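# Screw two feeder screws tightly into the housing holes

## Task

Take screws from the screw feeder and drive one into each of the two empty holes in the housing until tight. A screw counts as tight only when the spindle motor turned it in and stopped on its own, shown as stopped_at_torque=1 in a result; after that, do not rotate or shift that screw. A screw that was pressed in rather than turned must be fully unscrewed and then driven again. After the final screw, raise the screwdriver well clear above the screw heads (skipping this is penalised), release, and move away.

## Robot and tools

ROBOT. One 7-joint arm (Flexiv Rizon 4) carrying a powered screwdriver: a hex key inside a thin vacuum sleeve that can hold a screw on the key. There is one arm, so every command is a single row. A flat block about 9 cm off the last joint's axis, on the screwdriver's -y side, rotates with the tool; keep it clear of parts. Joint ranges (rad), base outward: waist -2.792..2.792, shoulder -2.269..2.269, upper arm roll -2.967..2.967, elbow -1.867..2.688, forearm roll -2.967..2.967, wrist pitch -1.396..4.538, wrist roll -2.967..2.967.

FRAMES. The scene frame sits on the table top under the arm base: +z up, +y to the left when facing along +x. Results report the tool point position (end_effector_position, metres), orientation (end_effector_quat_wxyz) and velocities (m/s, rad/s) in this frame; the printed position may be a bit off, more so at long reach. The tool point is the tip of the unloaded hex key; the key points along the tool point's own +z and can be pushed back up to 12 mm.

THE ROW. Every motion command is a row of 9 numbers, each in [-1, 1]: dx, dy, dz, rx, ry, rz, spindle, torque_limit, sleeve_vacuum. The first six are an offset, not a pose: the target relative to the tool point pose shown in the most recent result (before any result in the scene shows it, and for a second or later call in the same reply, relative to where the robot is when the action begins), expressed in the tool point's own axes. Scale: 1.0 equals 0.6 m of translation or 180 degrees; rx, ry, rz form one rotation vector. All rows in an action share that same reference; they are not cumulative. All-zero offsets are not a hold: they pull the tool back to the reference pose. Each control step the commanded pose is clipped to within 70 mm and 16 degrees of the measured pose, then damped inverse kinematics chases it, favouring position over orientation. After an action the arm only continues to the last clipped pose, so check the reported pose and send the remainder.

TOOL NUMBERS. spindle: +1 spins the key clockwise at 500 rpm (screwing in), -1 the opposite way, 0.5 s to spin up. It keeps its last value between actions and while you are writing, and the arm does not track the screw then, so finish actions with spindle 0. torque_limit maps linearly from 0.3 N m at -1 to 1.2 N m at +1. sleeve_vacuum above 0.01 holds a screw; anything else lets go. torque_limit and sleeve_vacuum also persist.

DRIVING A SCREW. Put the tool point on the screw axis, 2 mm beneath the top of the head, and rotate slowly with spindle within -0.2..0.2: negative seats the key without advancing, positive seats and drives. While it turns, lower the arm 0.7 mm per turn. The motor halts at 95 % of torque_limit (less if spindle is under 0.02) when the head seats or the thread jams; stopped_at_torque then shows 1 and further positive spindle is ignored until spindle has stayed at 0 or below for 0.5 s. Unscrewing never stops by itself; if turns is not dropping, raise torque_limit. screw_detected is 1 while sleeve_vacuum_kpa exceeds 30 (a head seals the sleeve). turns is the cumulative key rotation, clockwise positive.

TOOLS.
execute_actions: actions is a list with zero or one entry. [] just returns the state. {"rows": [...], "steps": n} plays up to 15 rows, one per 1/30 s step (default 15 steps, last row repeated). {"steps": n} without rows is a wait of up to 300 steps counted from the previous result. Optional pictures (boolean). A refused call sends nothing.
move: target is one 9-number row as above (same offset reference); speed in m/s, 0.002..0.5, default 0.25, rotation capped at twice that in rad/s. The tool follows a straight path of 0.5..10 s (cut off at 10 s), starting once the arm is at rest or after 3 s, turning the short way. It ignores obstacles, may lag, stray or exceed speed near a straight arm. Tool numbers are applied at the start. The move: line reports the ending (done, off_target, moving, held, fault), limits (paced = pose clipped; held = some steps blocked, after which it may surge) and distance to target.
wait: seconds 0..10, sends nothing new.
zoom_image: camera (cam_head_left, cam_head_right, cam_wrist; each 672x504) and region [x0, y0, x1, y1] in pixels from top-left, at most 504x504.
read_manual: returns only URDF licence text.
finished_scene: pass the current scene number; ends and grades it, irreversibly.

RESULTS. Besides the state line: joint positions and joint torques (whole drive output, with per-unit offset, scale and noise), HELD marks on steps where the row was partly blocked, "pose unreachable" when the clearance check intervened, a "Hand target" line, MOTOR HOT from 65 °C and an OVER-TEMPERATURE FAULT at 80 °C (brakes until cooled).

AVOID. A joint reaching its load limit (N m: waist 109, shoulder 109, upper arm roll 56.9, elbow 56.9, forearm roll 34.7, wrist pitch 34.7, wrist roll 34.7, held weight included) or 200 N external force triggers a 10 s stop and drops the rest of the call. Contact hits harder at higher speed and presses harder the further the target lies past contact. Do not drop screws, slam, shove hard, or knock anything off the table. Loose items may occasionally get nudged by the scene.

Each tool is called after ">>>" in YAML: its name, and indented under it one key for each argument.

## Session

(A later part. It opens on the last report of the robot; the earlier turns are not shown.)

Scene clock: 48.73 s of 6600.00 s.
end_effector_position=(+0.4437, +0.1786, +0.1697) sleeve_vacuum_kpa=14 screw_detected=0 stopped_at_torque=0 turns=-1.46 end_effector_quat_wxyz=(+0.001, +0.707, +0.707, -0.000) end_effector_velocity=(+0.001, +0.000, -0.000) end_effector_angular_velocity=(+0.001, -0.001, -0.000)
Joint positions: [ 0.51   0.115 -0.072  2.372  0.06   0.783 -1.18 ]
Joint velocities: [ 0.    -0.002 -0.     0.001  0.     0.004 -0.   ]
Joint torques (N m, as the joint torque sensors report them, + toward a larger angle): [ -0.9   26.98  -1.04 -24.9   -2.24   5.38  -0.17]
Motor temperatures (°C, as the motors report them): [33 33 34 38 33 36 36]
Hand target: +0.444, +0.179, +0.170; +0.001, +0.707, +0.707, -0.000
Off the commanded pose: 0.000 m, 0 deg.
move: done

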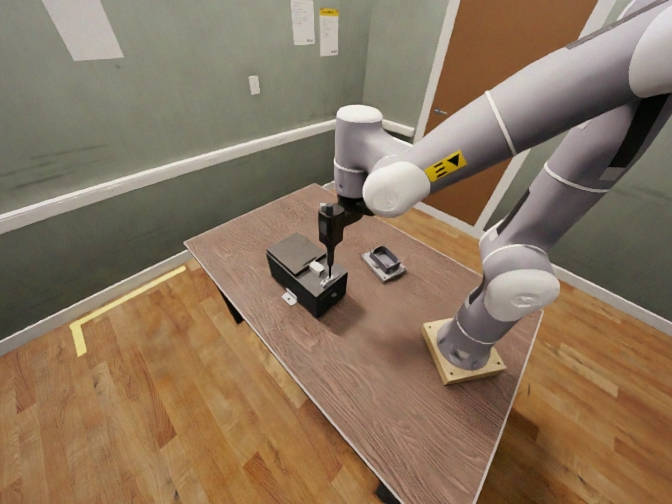

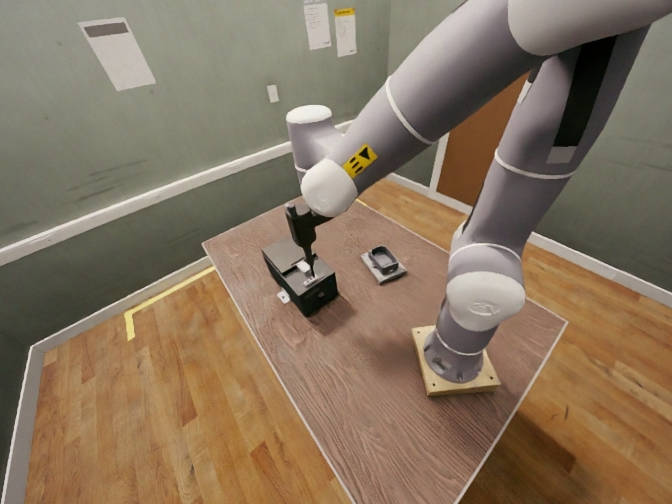

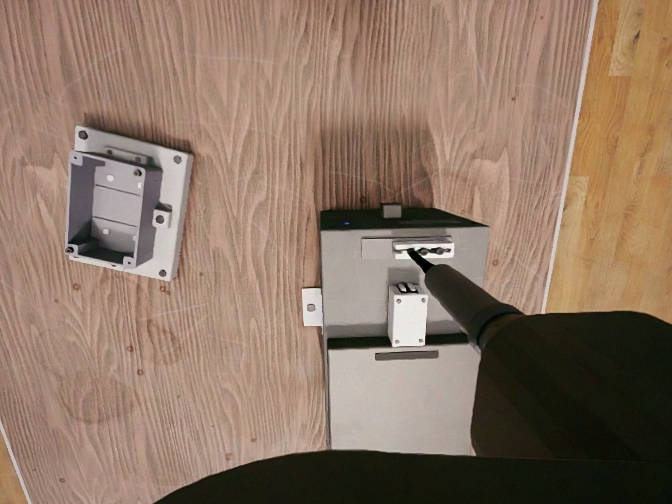

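>>> execute_actions:
  actions: []

>>> move:
  target: [0,0,0.0095,0,0,0,-0.1,0,1]
  speed: 0.005

>>> execute_actions:
  actions:
    - {"rows":[[0,0,0,0,0,0,0,0,1]],"steps":3}
  pictures: false

Scene clock: 63.03 s of 6600.00 s.
end_effector_position=(+0.4437, +0.1786, +0.1697) sleeve_vacuum_kpa=14 screw_detected=0 stopped_at_torque=0 turns=-1.46 end_effector_quat_wxyz=(+0.001, +0.707, +0.707, -0.000) end_effector_velocity=(+0.000, -0.000, -0.000) end_effector_angular_velocity=(+0.000, -0.000, -0.000)
Joint positions: [ 0.51   0.115 -0.072  2.372  0.06   0.783 -1.18 ]
Joint velocities: [-0.    -0.    -0.    -0.    -0.     0.001  0.   ]
Joint torques (N m, as the joint torque sensors report them, + toward a larger angle): [ -0.42  26.7   -0.59 -25.15  -2.18   5.64  -0.2 ]
Motor temperatures (°C, as the motors report them): [33 33 34 39 33 36 36]
Hand target: +0.444, +0.179, +0.170; +0.001, +0.707, +0.707, -0.000
Off the commanded pose: 0.000 m, 0 deg.
Steps of this call (steps 1 to 90: nothing new was sent; then 11.30 s passed at rest). Readings (end_effector_position | what the end effector reports):
1: (+0.4437, +0.1786, +0.1697) | sleeve_vacuum_kpa=14 screw_detected=0 stopped_at_torque=0 turns=-1.46
2: (+0.4437, +0.1786, +0.1697) | sleeve_vacuum_kpa=14 screw_detected=0 stopped_at_torque=0 turns=-1.46
4: (+0.4437, +0.1786, +0.1697) | sleeve_vacuum_kpa=14 screw_detected=0 stopped_at_torque=0 turns=-1.46
8: (+0.4437, +0.1786, +0.1697) | sleeve_vacuum_kpa=14 screw_detected=0 stopped_at_torque=0 turns=-1.46
90: the state above

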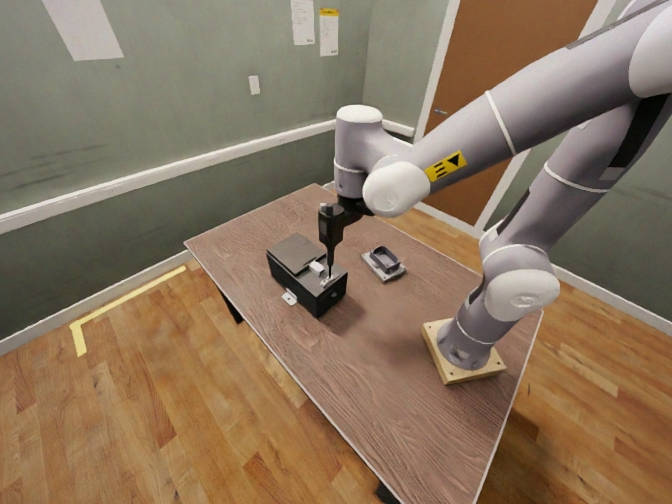

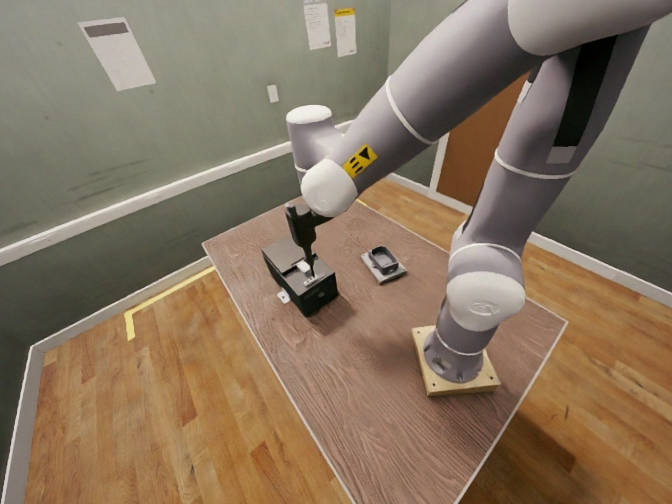

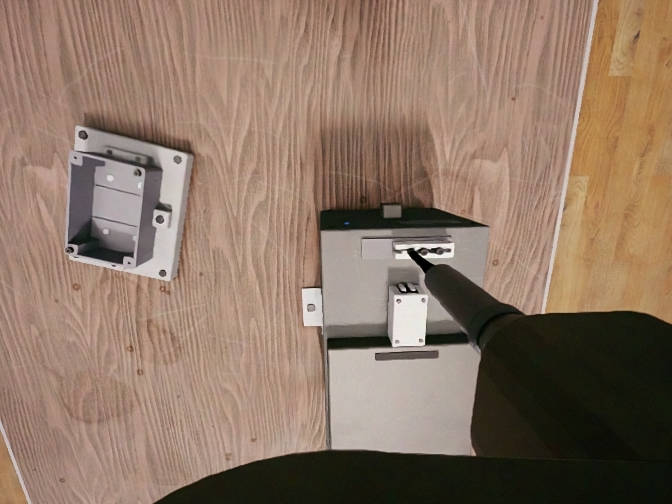

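Scene clock: 64.40 s of 6600.00 s.
end_effector_position=(+0.4442, +0.1789, +0.1644) sleeve_vacuum_kpa=39 screw_detected=1 stopped_at_torque=0 turns=-2.59 end_effector_quat_wxyz=(+0.001, +0.707, +0.707, +0.000) end_effector_velocity=(+0.000, +0.000, -0.000) end_effector_angular_velocity=(+0.000, -0.001, -0.000)
Joint positions: [ 0.511  0.102 -0.072  2.377  0.063  0.802 -1.181]
Joint velocities: [-0.    -0.    -0.     0.    -0.     0.001 -0.   ]
Joint torques (N m, as the joint torque sensors report them, + toward a larger angle): [ -2.01  25.96  -1.07 -22.71  -2.41   4.96  -0.18]
Motor temperatures (°C, as the motors report them): [33 33 34 39 33 36 36]
Hand target: +0.444, +0.179, +0.164; +0.001, +0.707, +0.707, -0.000
Off the commanded pose: 0.001 m, 0 deg.
move: done

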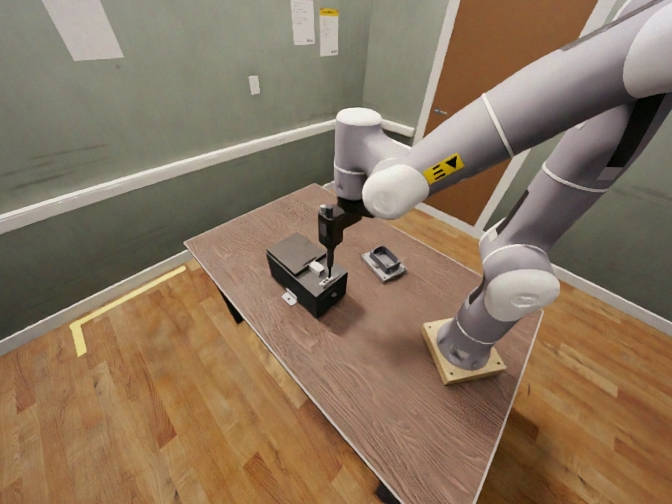

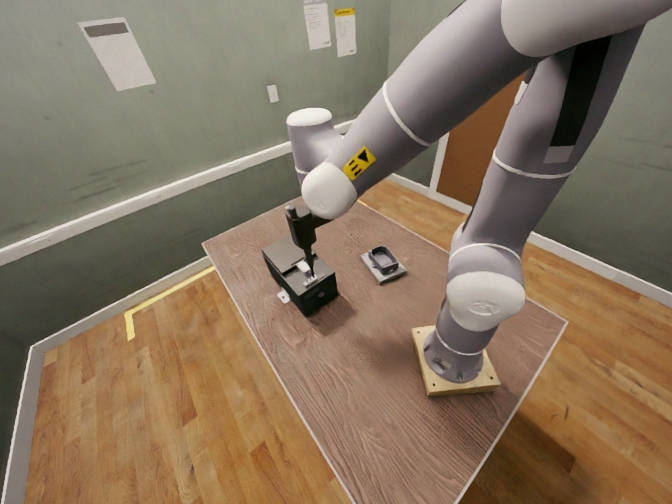

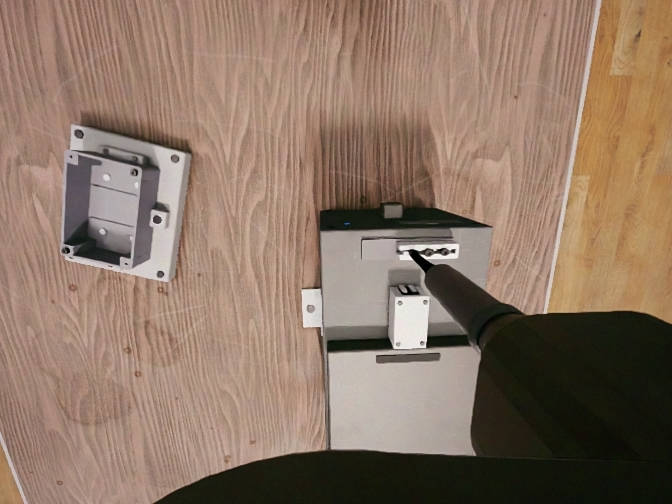

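Scene clock: 64.50 s of 6600.00 s.
end_effector_position=(+0.4442, +0.1789, +0.1645) sleeve_vacuum_kpa=39 screw_detected=1 stopped_at_torque=0 turns=-2.59 end_effector_quat_wxyz=(+0.001, +0.707, +0.707, +0.000) end_effector_velocity=(+0.001, +0.000, +0.001) end_effector_angular_velocity=(+0.001, -0.002, -0.000)
Joint positions: [ 0.511  0.102 -0.072  2.377  0.063  0.802 -1.181]
Joint velocities: [ 0.     0.001 -0.    -0.001  0.    -0.    -0.   ]
Joint torques (N m, as the joint torque sensors report them, + toward a larger angle): [ -1.48  27.09  -1.17 -23.84  -2.47   4.66   0.45]
Motor temperatures (°C, as the motors report them): [33 33 34 39 33 36 36]
Hand target: +0.444, +0.179, +0.164; +0.001, +0.707, +0.707, +0.000
Off the commanded pose: 0.000 m, 0 deg.
Steps of this call (steps 1 to 3: all 3 steps of this action). Readings (end_effector_position | what the end effector reports):
1: (+0.4442, +0.1789, +0.1644) | sleeve_vacuum_kpa=39 screw_detected=1 stopped_at_torque=0 turns=-2.59
2: (+0.4442, +0.1789, +0.1645) | sleeve_vacuum_kpa=39 screw_detected=1 stopped_at_torque=0 turns=-2.59
3: the state above

>>> move:
  target: [0,0,-0.06,0,0,0,0,0,1]
  speed: 0.04

>>> move:
  target: [-0.3,0.03,0,0,0,0,0,0,1]
  speed: 0.15

>>> move:
  target: [-0.23,0.022,0.13,0,0,0,0,0,1]
  speed: 0.15

Scene clock: 69.50 s of 6600.00 s.
end_effector_position=(+0.4441, +0.1791, +0.2005) sleeve_vacuum_kpa=39 screw_detected=1 stopped_at_torque=0 turns=-2.59 end_effector_quat_wxyz=(+0.001, +0.707, +0.707, +0.000) end_effector_velocity=(-0.000, -0.000, +0.000) end_effector_angular_velocity=(-0.001, +0.001, -0.000)
Joint positions: [ 0.506  0.178 -0.072  2.334  0.05   0.683 -1.173]
Joint velocities: [-0.     0.001 -0.    -0.001 -0.    -0.003  0.   ]
Joint torques (N m, as the joint torque sensors report them, + toward a larger angle): [ -2.46  27.51  -1.16 -28.38  -3.03   4.3    0.45]
Motor temperatures (°C, as the motors report them): [33 33 34 39 33 36 36]
Hand target: +0.444, +0.179, +0.201; +0.001, +0.707, +0.707, +0.000
Off the commanded pose: 0.000 m, 0 deg.
After step 90, 0.80 s passed at rest.
move: done

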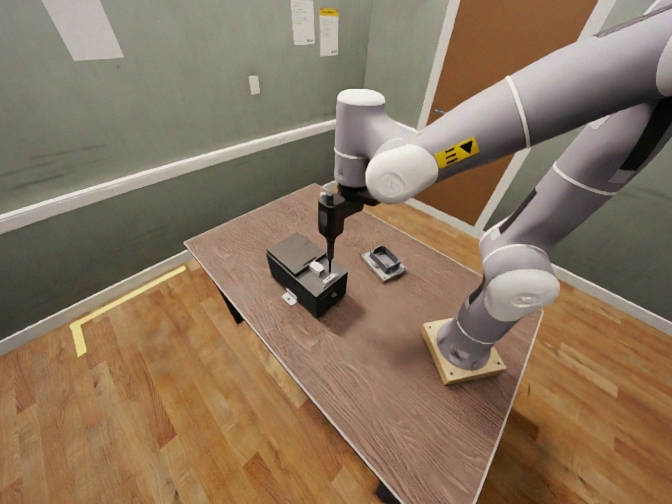

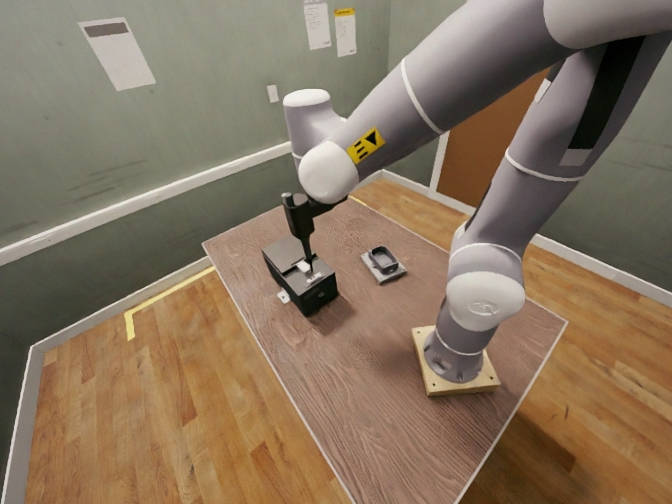

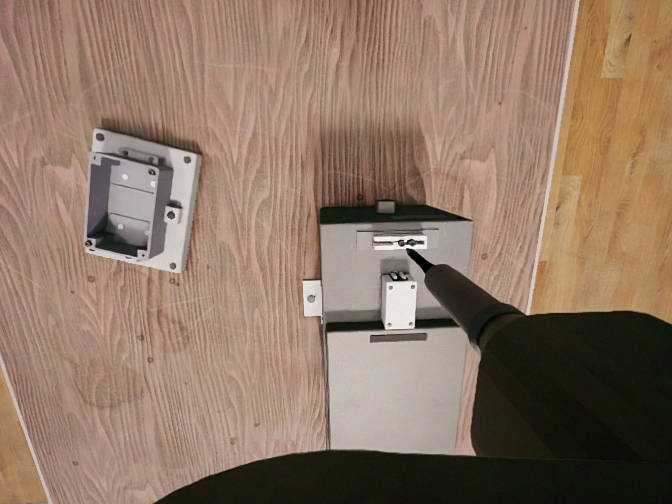

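Scene clock: 71.07 s of 6600.00 s.
end_effector_position=(+0.4618, -0.0014, +0.2008) sleeve_vacuum_kpa=39 screw_detected=1 stopped_at_torque=0 turns=-2.59 end_effector_quat_wxyz=(+0.001, +0.707, +0.707, +0.000) end_effector_velocity=(+0.001, -0.001, +0.000) end_effector_angular_velocity=(+0.001, -0.000, +0.002)
Joint positions: [ 0.339  0.127 -0.342  2.309  0.058  0.686 -1.616]
Joint velocities: [-0.    -0.002 -0.002 -0.002  0.001 -0.    -0.005]
Joint torques (N m, as the joint torque sensors report them, + toward a larger angle): [ -3.4   26.24  -1.58 -27.32  -2.67   3.68  -0.2 ]
Motor temperatures (°C, as the motors report them): [33 33 34 39 33 36 36]
Hand target: +0.462, -0.002, +0.201; +0.001, +0.707, +0.707, +0.000
Off the commanded pose: 0.001 m, 0 deg.
move: done

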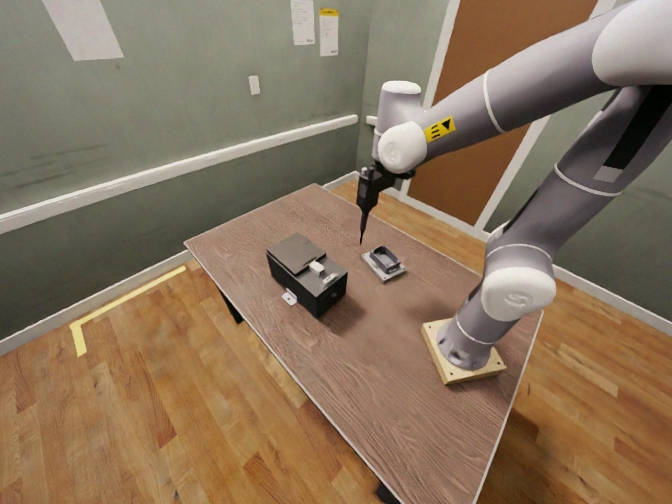

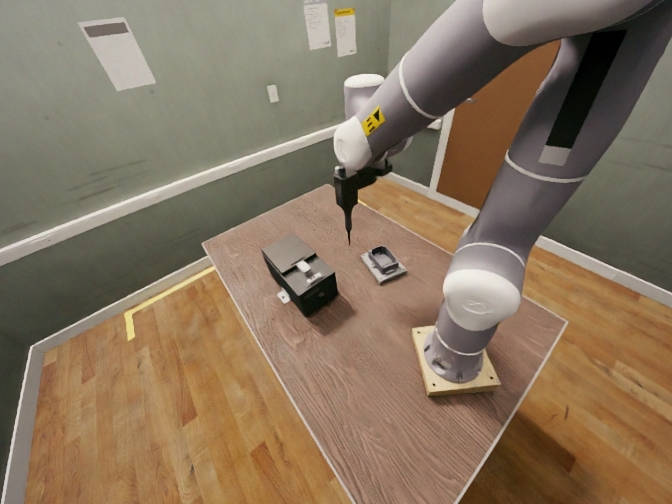

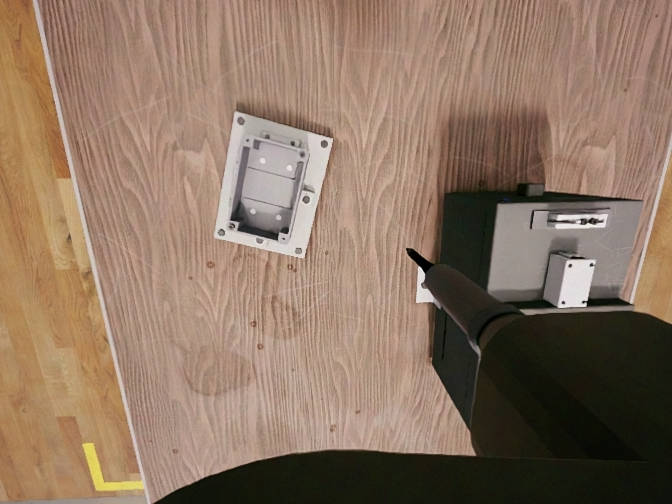

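Scene clock: 72.53 s of 6600.00 s.
end_effector_position=(+0.4748, -0.1402, +0.1230) sleeve_vacuum_kpa=39 screw_detected=1 stopped_at_torque=0 turns=-2.59 end_effector_quat_wxyz=(+0.002, +0.707, +0.707, -0.000) end_effector_velocity=(+0.000, -0.000, -0.000) end_effector_angular_velocity=(+0.003, +0.000, +0.001)
Joint positions: [ 0.202 -0.25  -0.505  2.162  0.33   0.826 -2.107]
Joint velocities: [-0.002 -0.003  0.    -0.003  0.005 -0.003 -0.006]
Joint torques (N m, as the joint torque sensors report them, + toward a larger angle): [ -5.09  35.85  -5.9  -22.83  -2.24   3.36  -0.36]
Motor temperatures (°C, as the motors report them): [33 33 34 39 33 36 36]
Hand target: +0.475, -0.140, +0.123; +0.002, +0.707, +0.707, -0.000
Off the commanded pose: 0.001 m, 0 deg.
move: done

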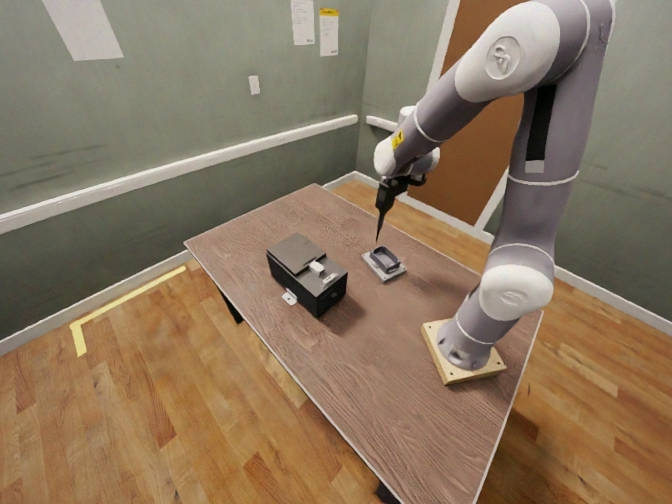

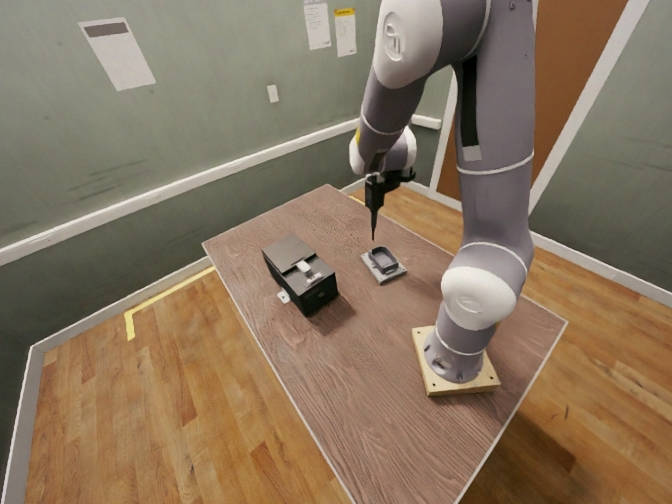

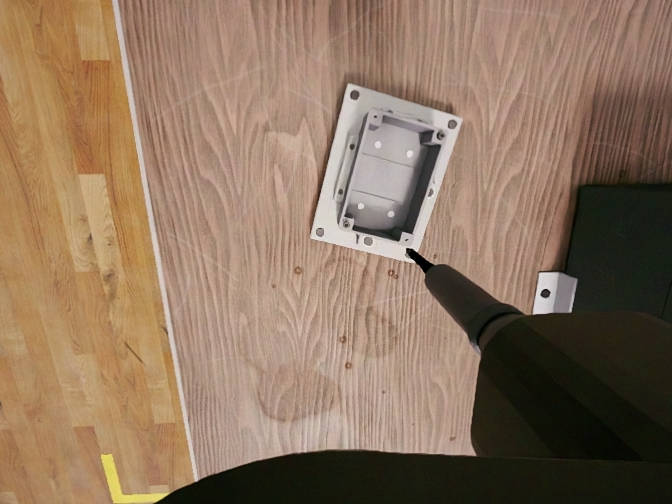

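>>> move:
  target: [0.0167,0.0025,0.05,0,0,0,0,0,1]
  speed: 0.05

>>> zoom_image:
  camera: "cam_wrist"
  region: [385,225,435,275]

Scene clock: 77.07 s of 6600.00 s.
end_effector_position=(+0.4762, -0.1302, +0.0930) sleeve_vacuum_kpa=39 screw_detected=1 stopped_at_torque=0 turns=-2.59 end_effector_quat_wxyz=(+0.002, +0.707, +0.707, -0.000) end_effector_velocity=(+0.001, +0.000, -0.000) end_effector_angular_velocity=(+0.000, -0.002, -0.000)
Joint positions: [ 0.206 -0.319 -0.475  2.167  0.394  0.89  -2.13 ]
Joint velocities: [ 0.    -0.001  0.    -0.001  0.003  0.002 -0.001]
Joint torques (N m, as the joint torque sensors report them, + toward a larger angle): [ -4.04  36.35  -6.31 -20.59  -1.81   4.87  -0.09]
Motor temperatures (°C, as the motors report them): [33 34 34 39 33 36 36]
Hand target: +0.476, -0.130, +0.093; +0.002, +0.707, +0.707, -0.000
Off the commanded pose: 0.000 m, 0 deg.
After step 90, 0.60 s passed at rest.
move: done

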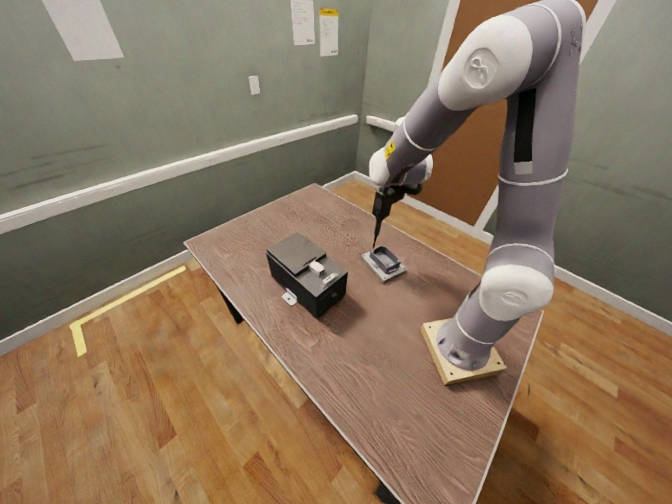

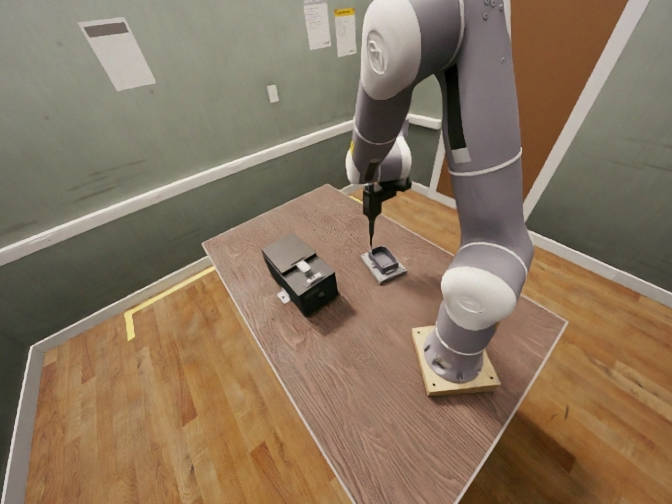

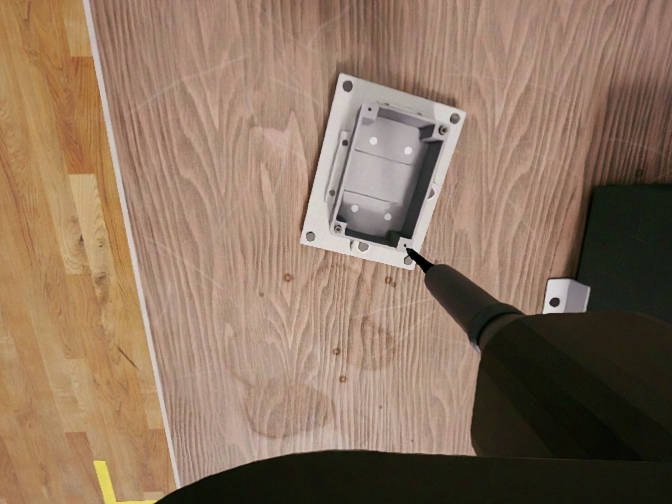

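Region (385, 225, 435, 275) of cam_wrist's 672x504 image, scaled by 10.080, with more detail than that image has.

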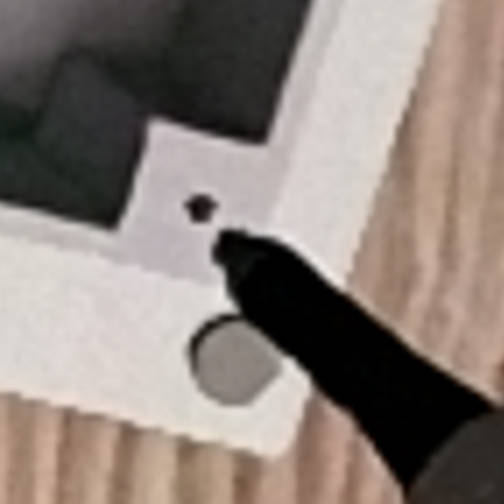

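>>> move:
  target: [0.001,-0.0009,0.015,0,0,0,0,0,1]
  speed: 0.02

>>> zoom_image:
  camera: "cam_wrist"
  region: [385,225,435,275]

>>> zoom_image:
  camera: "cam_head_left"
  region: [355,230,405,280]

Scene clock: 81.47 s of 6600.00 s.
end_effector_position=(+0.4755, -0.1295, +0.0840) sleeve_vacuum_kpa=39 screw_detected=1 stopped_at_torque=0 turns=-2.59 end_effector_quat_wxyz=(+0.002, +0.707, +0.707, -0.000) end_effector_velocity=(+0.000, +0.000, -0.001) end_effector_angular_velocity=(+0.000, -0.001, +0.000)
Joint positions: [ 0.202 -0.342 -0.466  2.166  0.415  0.908 -2.143]
Joint velocities: [-0.    -0.002  0.    -0.001  0.003  0.001 -0.002]
Joint torques (N m, as the joint torque sensors report them, + toward a larger angle): [ -5.16  38.13  -6.49 -20.03  -2.12   4.72  -0.21]
Motor temperatures (°C, as the motors report them): [33 34 34 39 33 36 36]
Hand target: +0.476, -0.130, +0.084; +0.002, +0.707, +0.707, -0.000
Off the commanded pose: 0.000 m, 0 deg.
After step 90, 0.70 s passed at rest.
move: done

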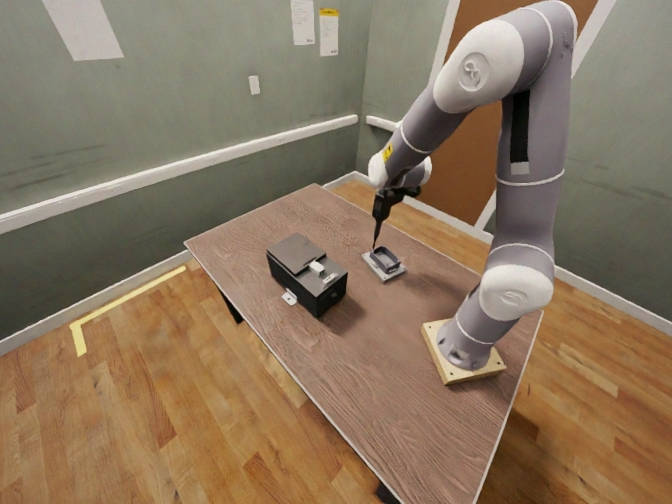

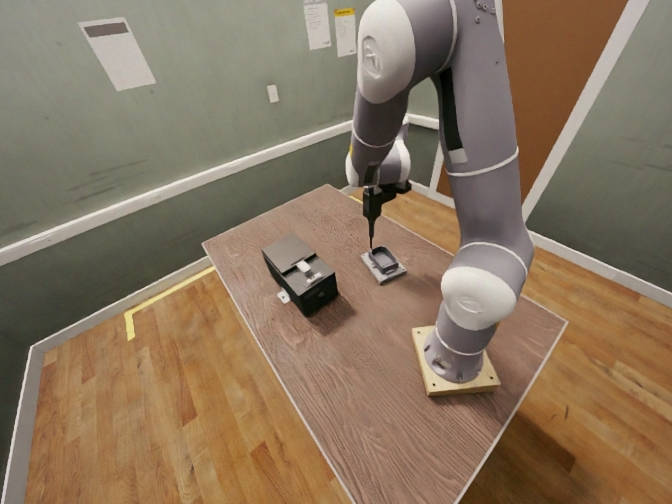

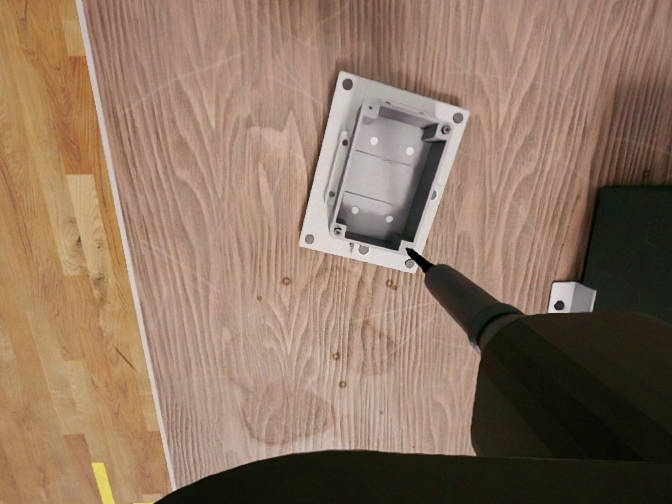

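Region (385, 225, 435, 275) of cam_wrist's 672x504 image, scaled by 10.080, with more detail than that image has.

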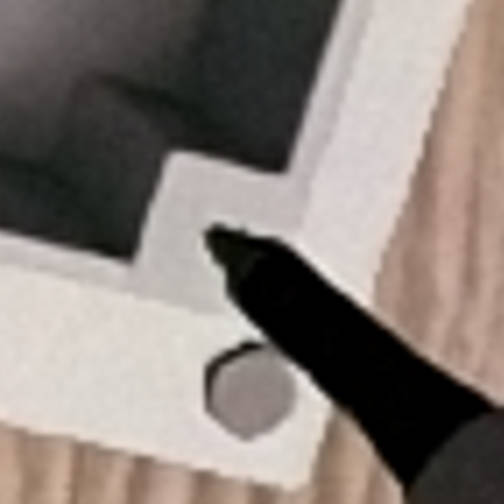

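Region (355, 230, 405, 280) of cam_head_left's 672x504 image, scaled by 10.080, with more detail than that image has.

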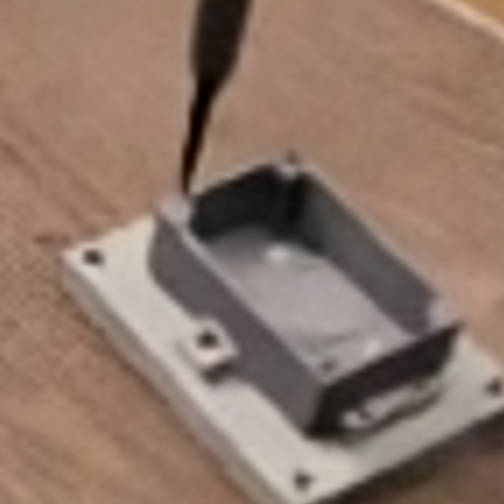

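>>> move:
  target: [0,0.0004,0.0275,0,0,0,0.4,0,1]
  speed: 0.0026

>>> zoom_image:
  camera: "cam_wrist"
  region: [385,225,435,275]

Scene clock: 90.57 s of 6600.00 s.
end_effector_position=(+0.4764, -0.1299, +0.0679) sleeve_vacuum_kpa=40 screw_detected=1 stopped_at_torque=0 turns=18.91 end_effector_quat_wxyz=(+0.002, +0.707, +0.707, -0.000) end_effector_velocity=(+0.000, +0.000, -0.000) end_effector_angular_velocity=(+0.000, -0.000, +0.000)
Joint positions: [ 0.194 -0.387 -0.45   2.156  0.455  0.937 -2.171]
Joint velocities: [-0.    -0.     0.    -0.     0.001  0.    -0.   ]
Joint torques (N m, as the joint torque sensors report them, + toward a larger angle): [ -4.16  35.05  -6.09 -16.14  -1.65   3.87  -0.21]
Motor temperatures (°C, as the motors report them): [33 34 34 38 33 36 36]
Hand target: +0.476, -0.130, +0.067; +0.002, +0.707, +0.707, -0.000
Off the commanded pose: 0.001 m, 0 deg.
move: done

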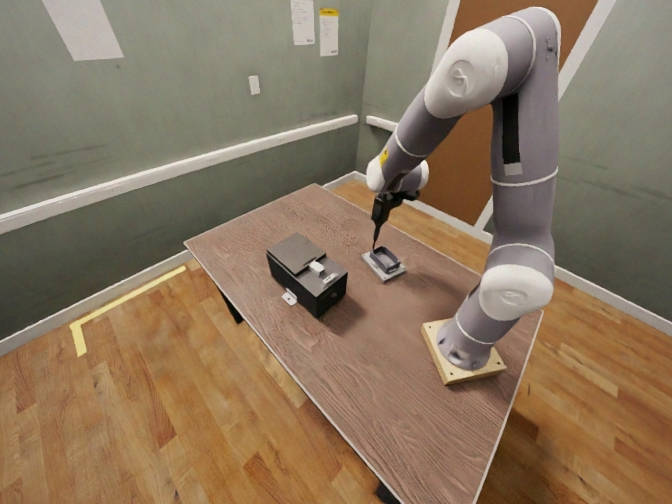

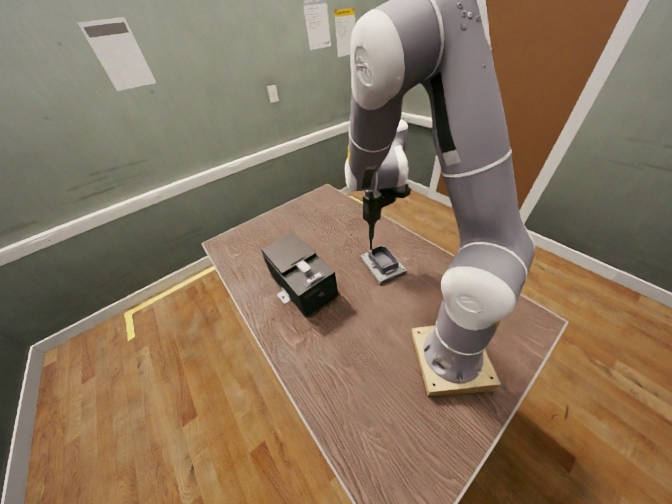

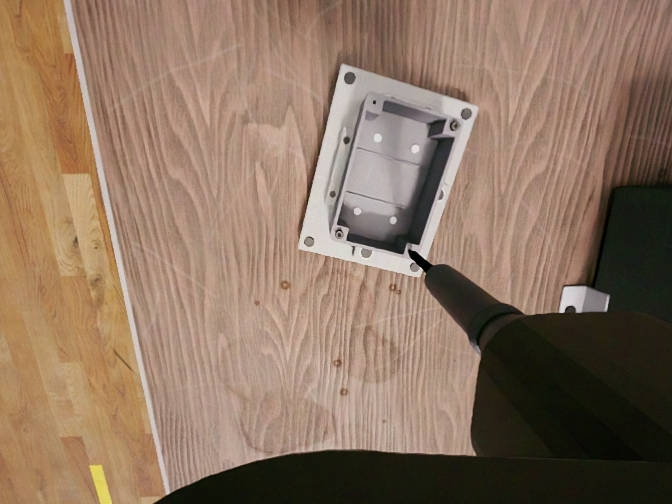

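Region (385, 225, 435, 275) of cam_wrist's 672x504 image, scaled by 10.080, with more detail than that image has.

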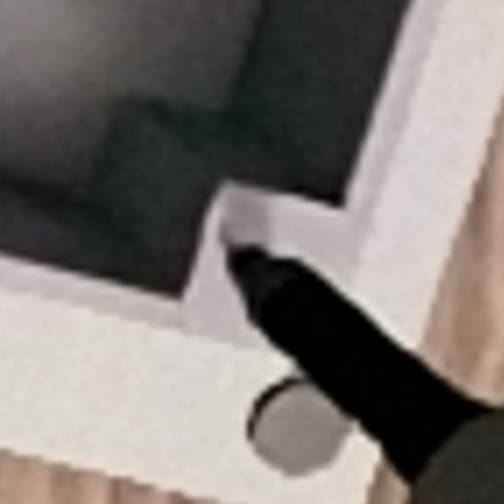

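>>> execute_actions:
  actions: []
  pictures: false

Scene clock: 92.27 s of 6600.00 s.
end_effector_position=(+0.4764, -0.1299, +0.0679) sleeve_vacuum_kpa=40 screw_detected=1 stopped_at_torque=0 turns=24.57 end_effector_quat_wxyz=(+0.002, +0.707, +0.707, -0.000) end_effector_velocity=(-0.000, -0.000, -0.000) end_effector_angular_velocity=(-0.000, +0.000, -0.000)
Joint positions: [ 0.194 -0.387 -0.45   2.156  0.456  0.937 -2.171]
Joint velocities: [-0. -0. -0.  0. -0. -0.  0.]
Joint torques (N m, as the joint torque sensors report them, + toward a larger angle): [ -4.07  35.42  -5.46 -16.54  -1.64   3.91  -0.04]
Motor temperatures (°C, as the motors report them): [33 34 34 38 33 36 36]
Hand target: +0.476, -0.130, +0.067; +0.002, +0.707, +0.707, -0.000
Off the commanded pose: 0.001 m, 0 deg.
Steps of this call (steps 1 to 51: nothing new was sent). Readings (end_effector_position | what the end effector reports):
1: (+0.4764, -0.1299, +0.0679) | sleeve_vacuum_kpa=40 screw_detected=1 stopped_at_torque=0 turns=19.02
2: (+0.4764, -0.1299, +0.0679) | sleeve_vacuum_kpa=40 screw_detected=1 stopped_at_torque=0 turns=19.13
4: (+0.4764, -0.1299, +0.0679) | sleeve_vacuum_kpa=40 screw_detected=1 stopped_at_torque=0 turns=19.35
8: (+0.4764, -0.1299, +0.0679) | sleeve_vacuum_kpa=40 screw_detected=1 stopped_at_torque=0 turns=19.80
51: the state above

>>> execute_actions:
  actions:
    - {"rows":[[0,0,0,0,0,0,0,0,1]],"steps":3}

>>> zoom_image:
  camera: "cam_wrist"
  region: [385,225,435,275]

>>> zoom_image:
  camera: "cam_head_left"
  region: [360,230,390,260]

Scene clock: 95.60 s of 6600.00 s.
end_effector_position=(+0.4766, -0.1299, +0.0680) sleeve_vacuum_kpa=40 screw_detected=1 stopped_at_torque=0 turns=35.35 end_effector_quat_wxyz=(+0.003, +0.707, +0.707, -0.000) end_effector_velocity=(+0.000, -0.000, +0.001) end_effector_angular_velocity=(-0.000, -0.001, -0.001)
Joint positions: [ 0.194 -0.387 -0.45   2.156  0.456  0.937 -2.171]
Joint velocities: [-0.     0.001 -0.001  0.    -0.    -0.    -0.   ]
Joint torques (N m, as the joint torque sensors report them, + toward a larger angle): [ -3.66  37.18  -6.81 -17.41  -2.13   3.97   0.09]
Motor temperatures (°C, as the motors report them): [33 34 34 38 33 36 36]
Hand target: +0.476, -0.130, +0.068; +0.002, +0.707, +0.707, -0.000
Off the commanded pose: 0.000 m, 0 deg.
Steps of this call (steps 1 to 97: nothing new was sent; steps 98 to 100: all 3 steps of this action). Readings (end_effector_position | what the end effector reports):
98: (+0.4764, -0.1299, +0.0679) | sleeve_vacuum_kpa=40 screw_detected=1 stopped_at_torque=0 turns=35.35
99: (+0.4765, -0.1299, +0.0680) | sleeve_vacuum_kpa=40 screw_detected=1 stopped_at_torque=0 turns=35.35
100: the state above

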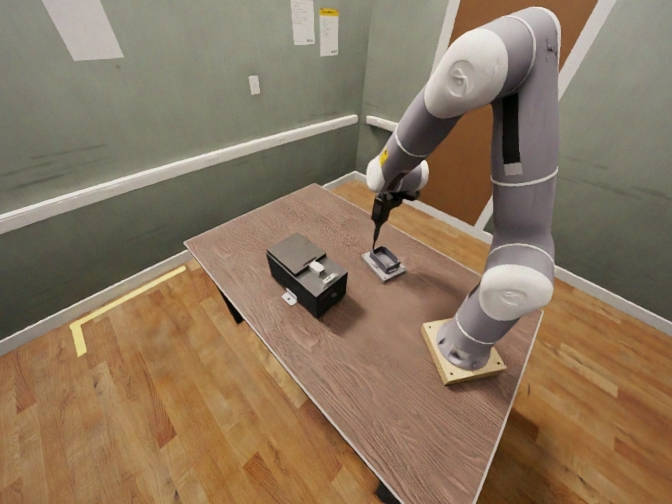

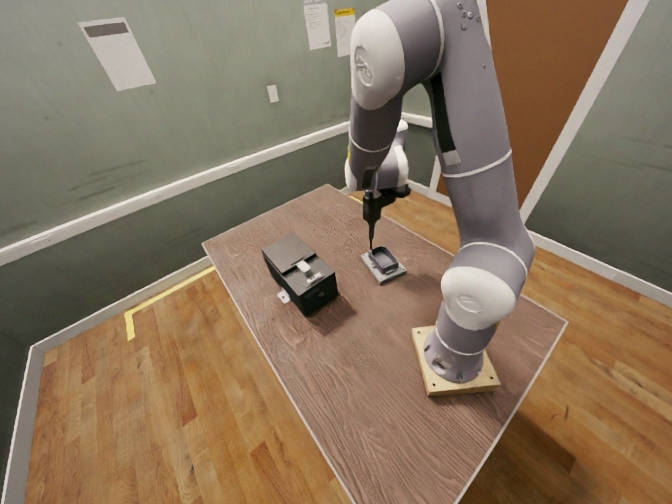

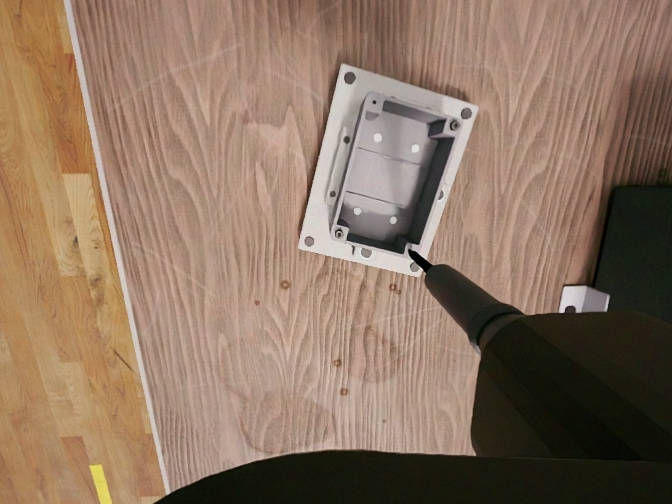

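Region (385, 225, 435, 275) of cam_wrist's 672x504 image, scaled by 10.080, with more detail than that image has.

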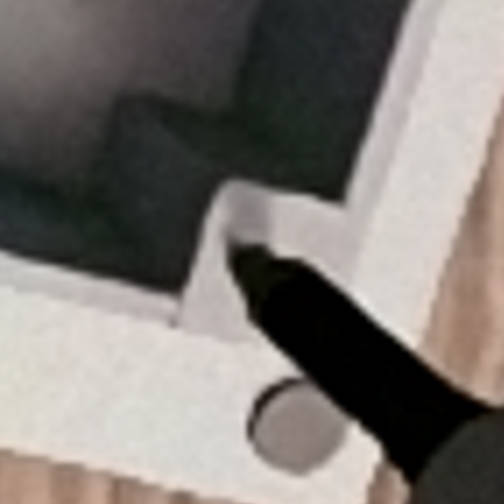

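Region (360, 230, 390, 260) of cam_head_left's 672x504 image, scaled by 16.800, with more detail than that image has.

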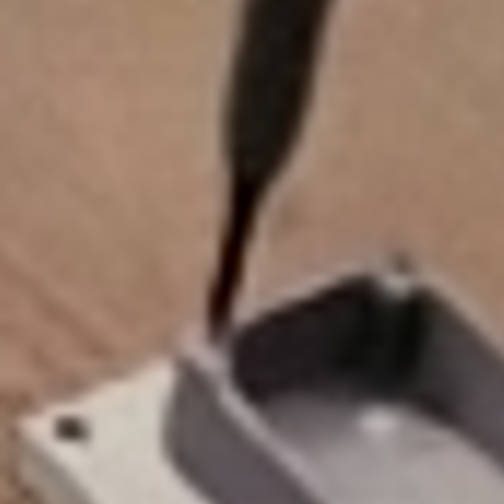

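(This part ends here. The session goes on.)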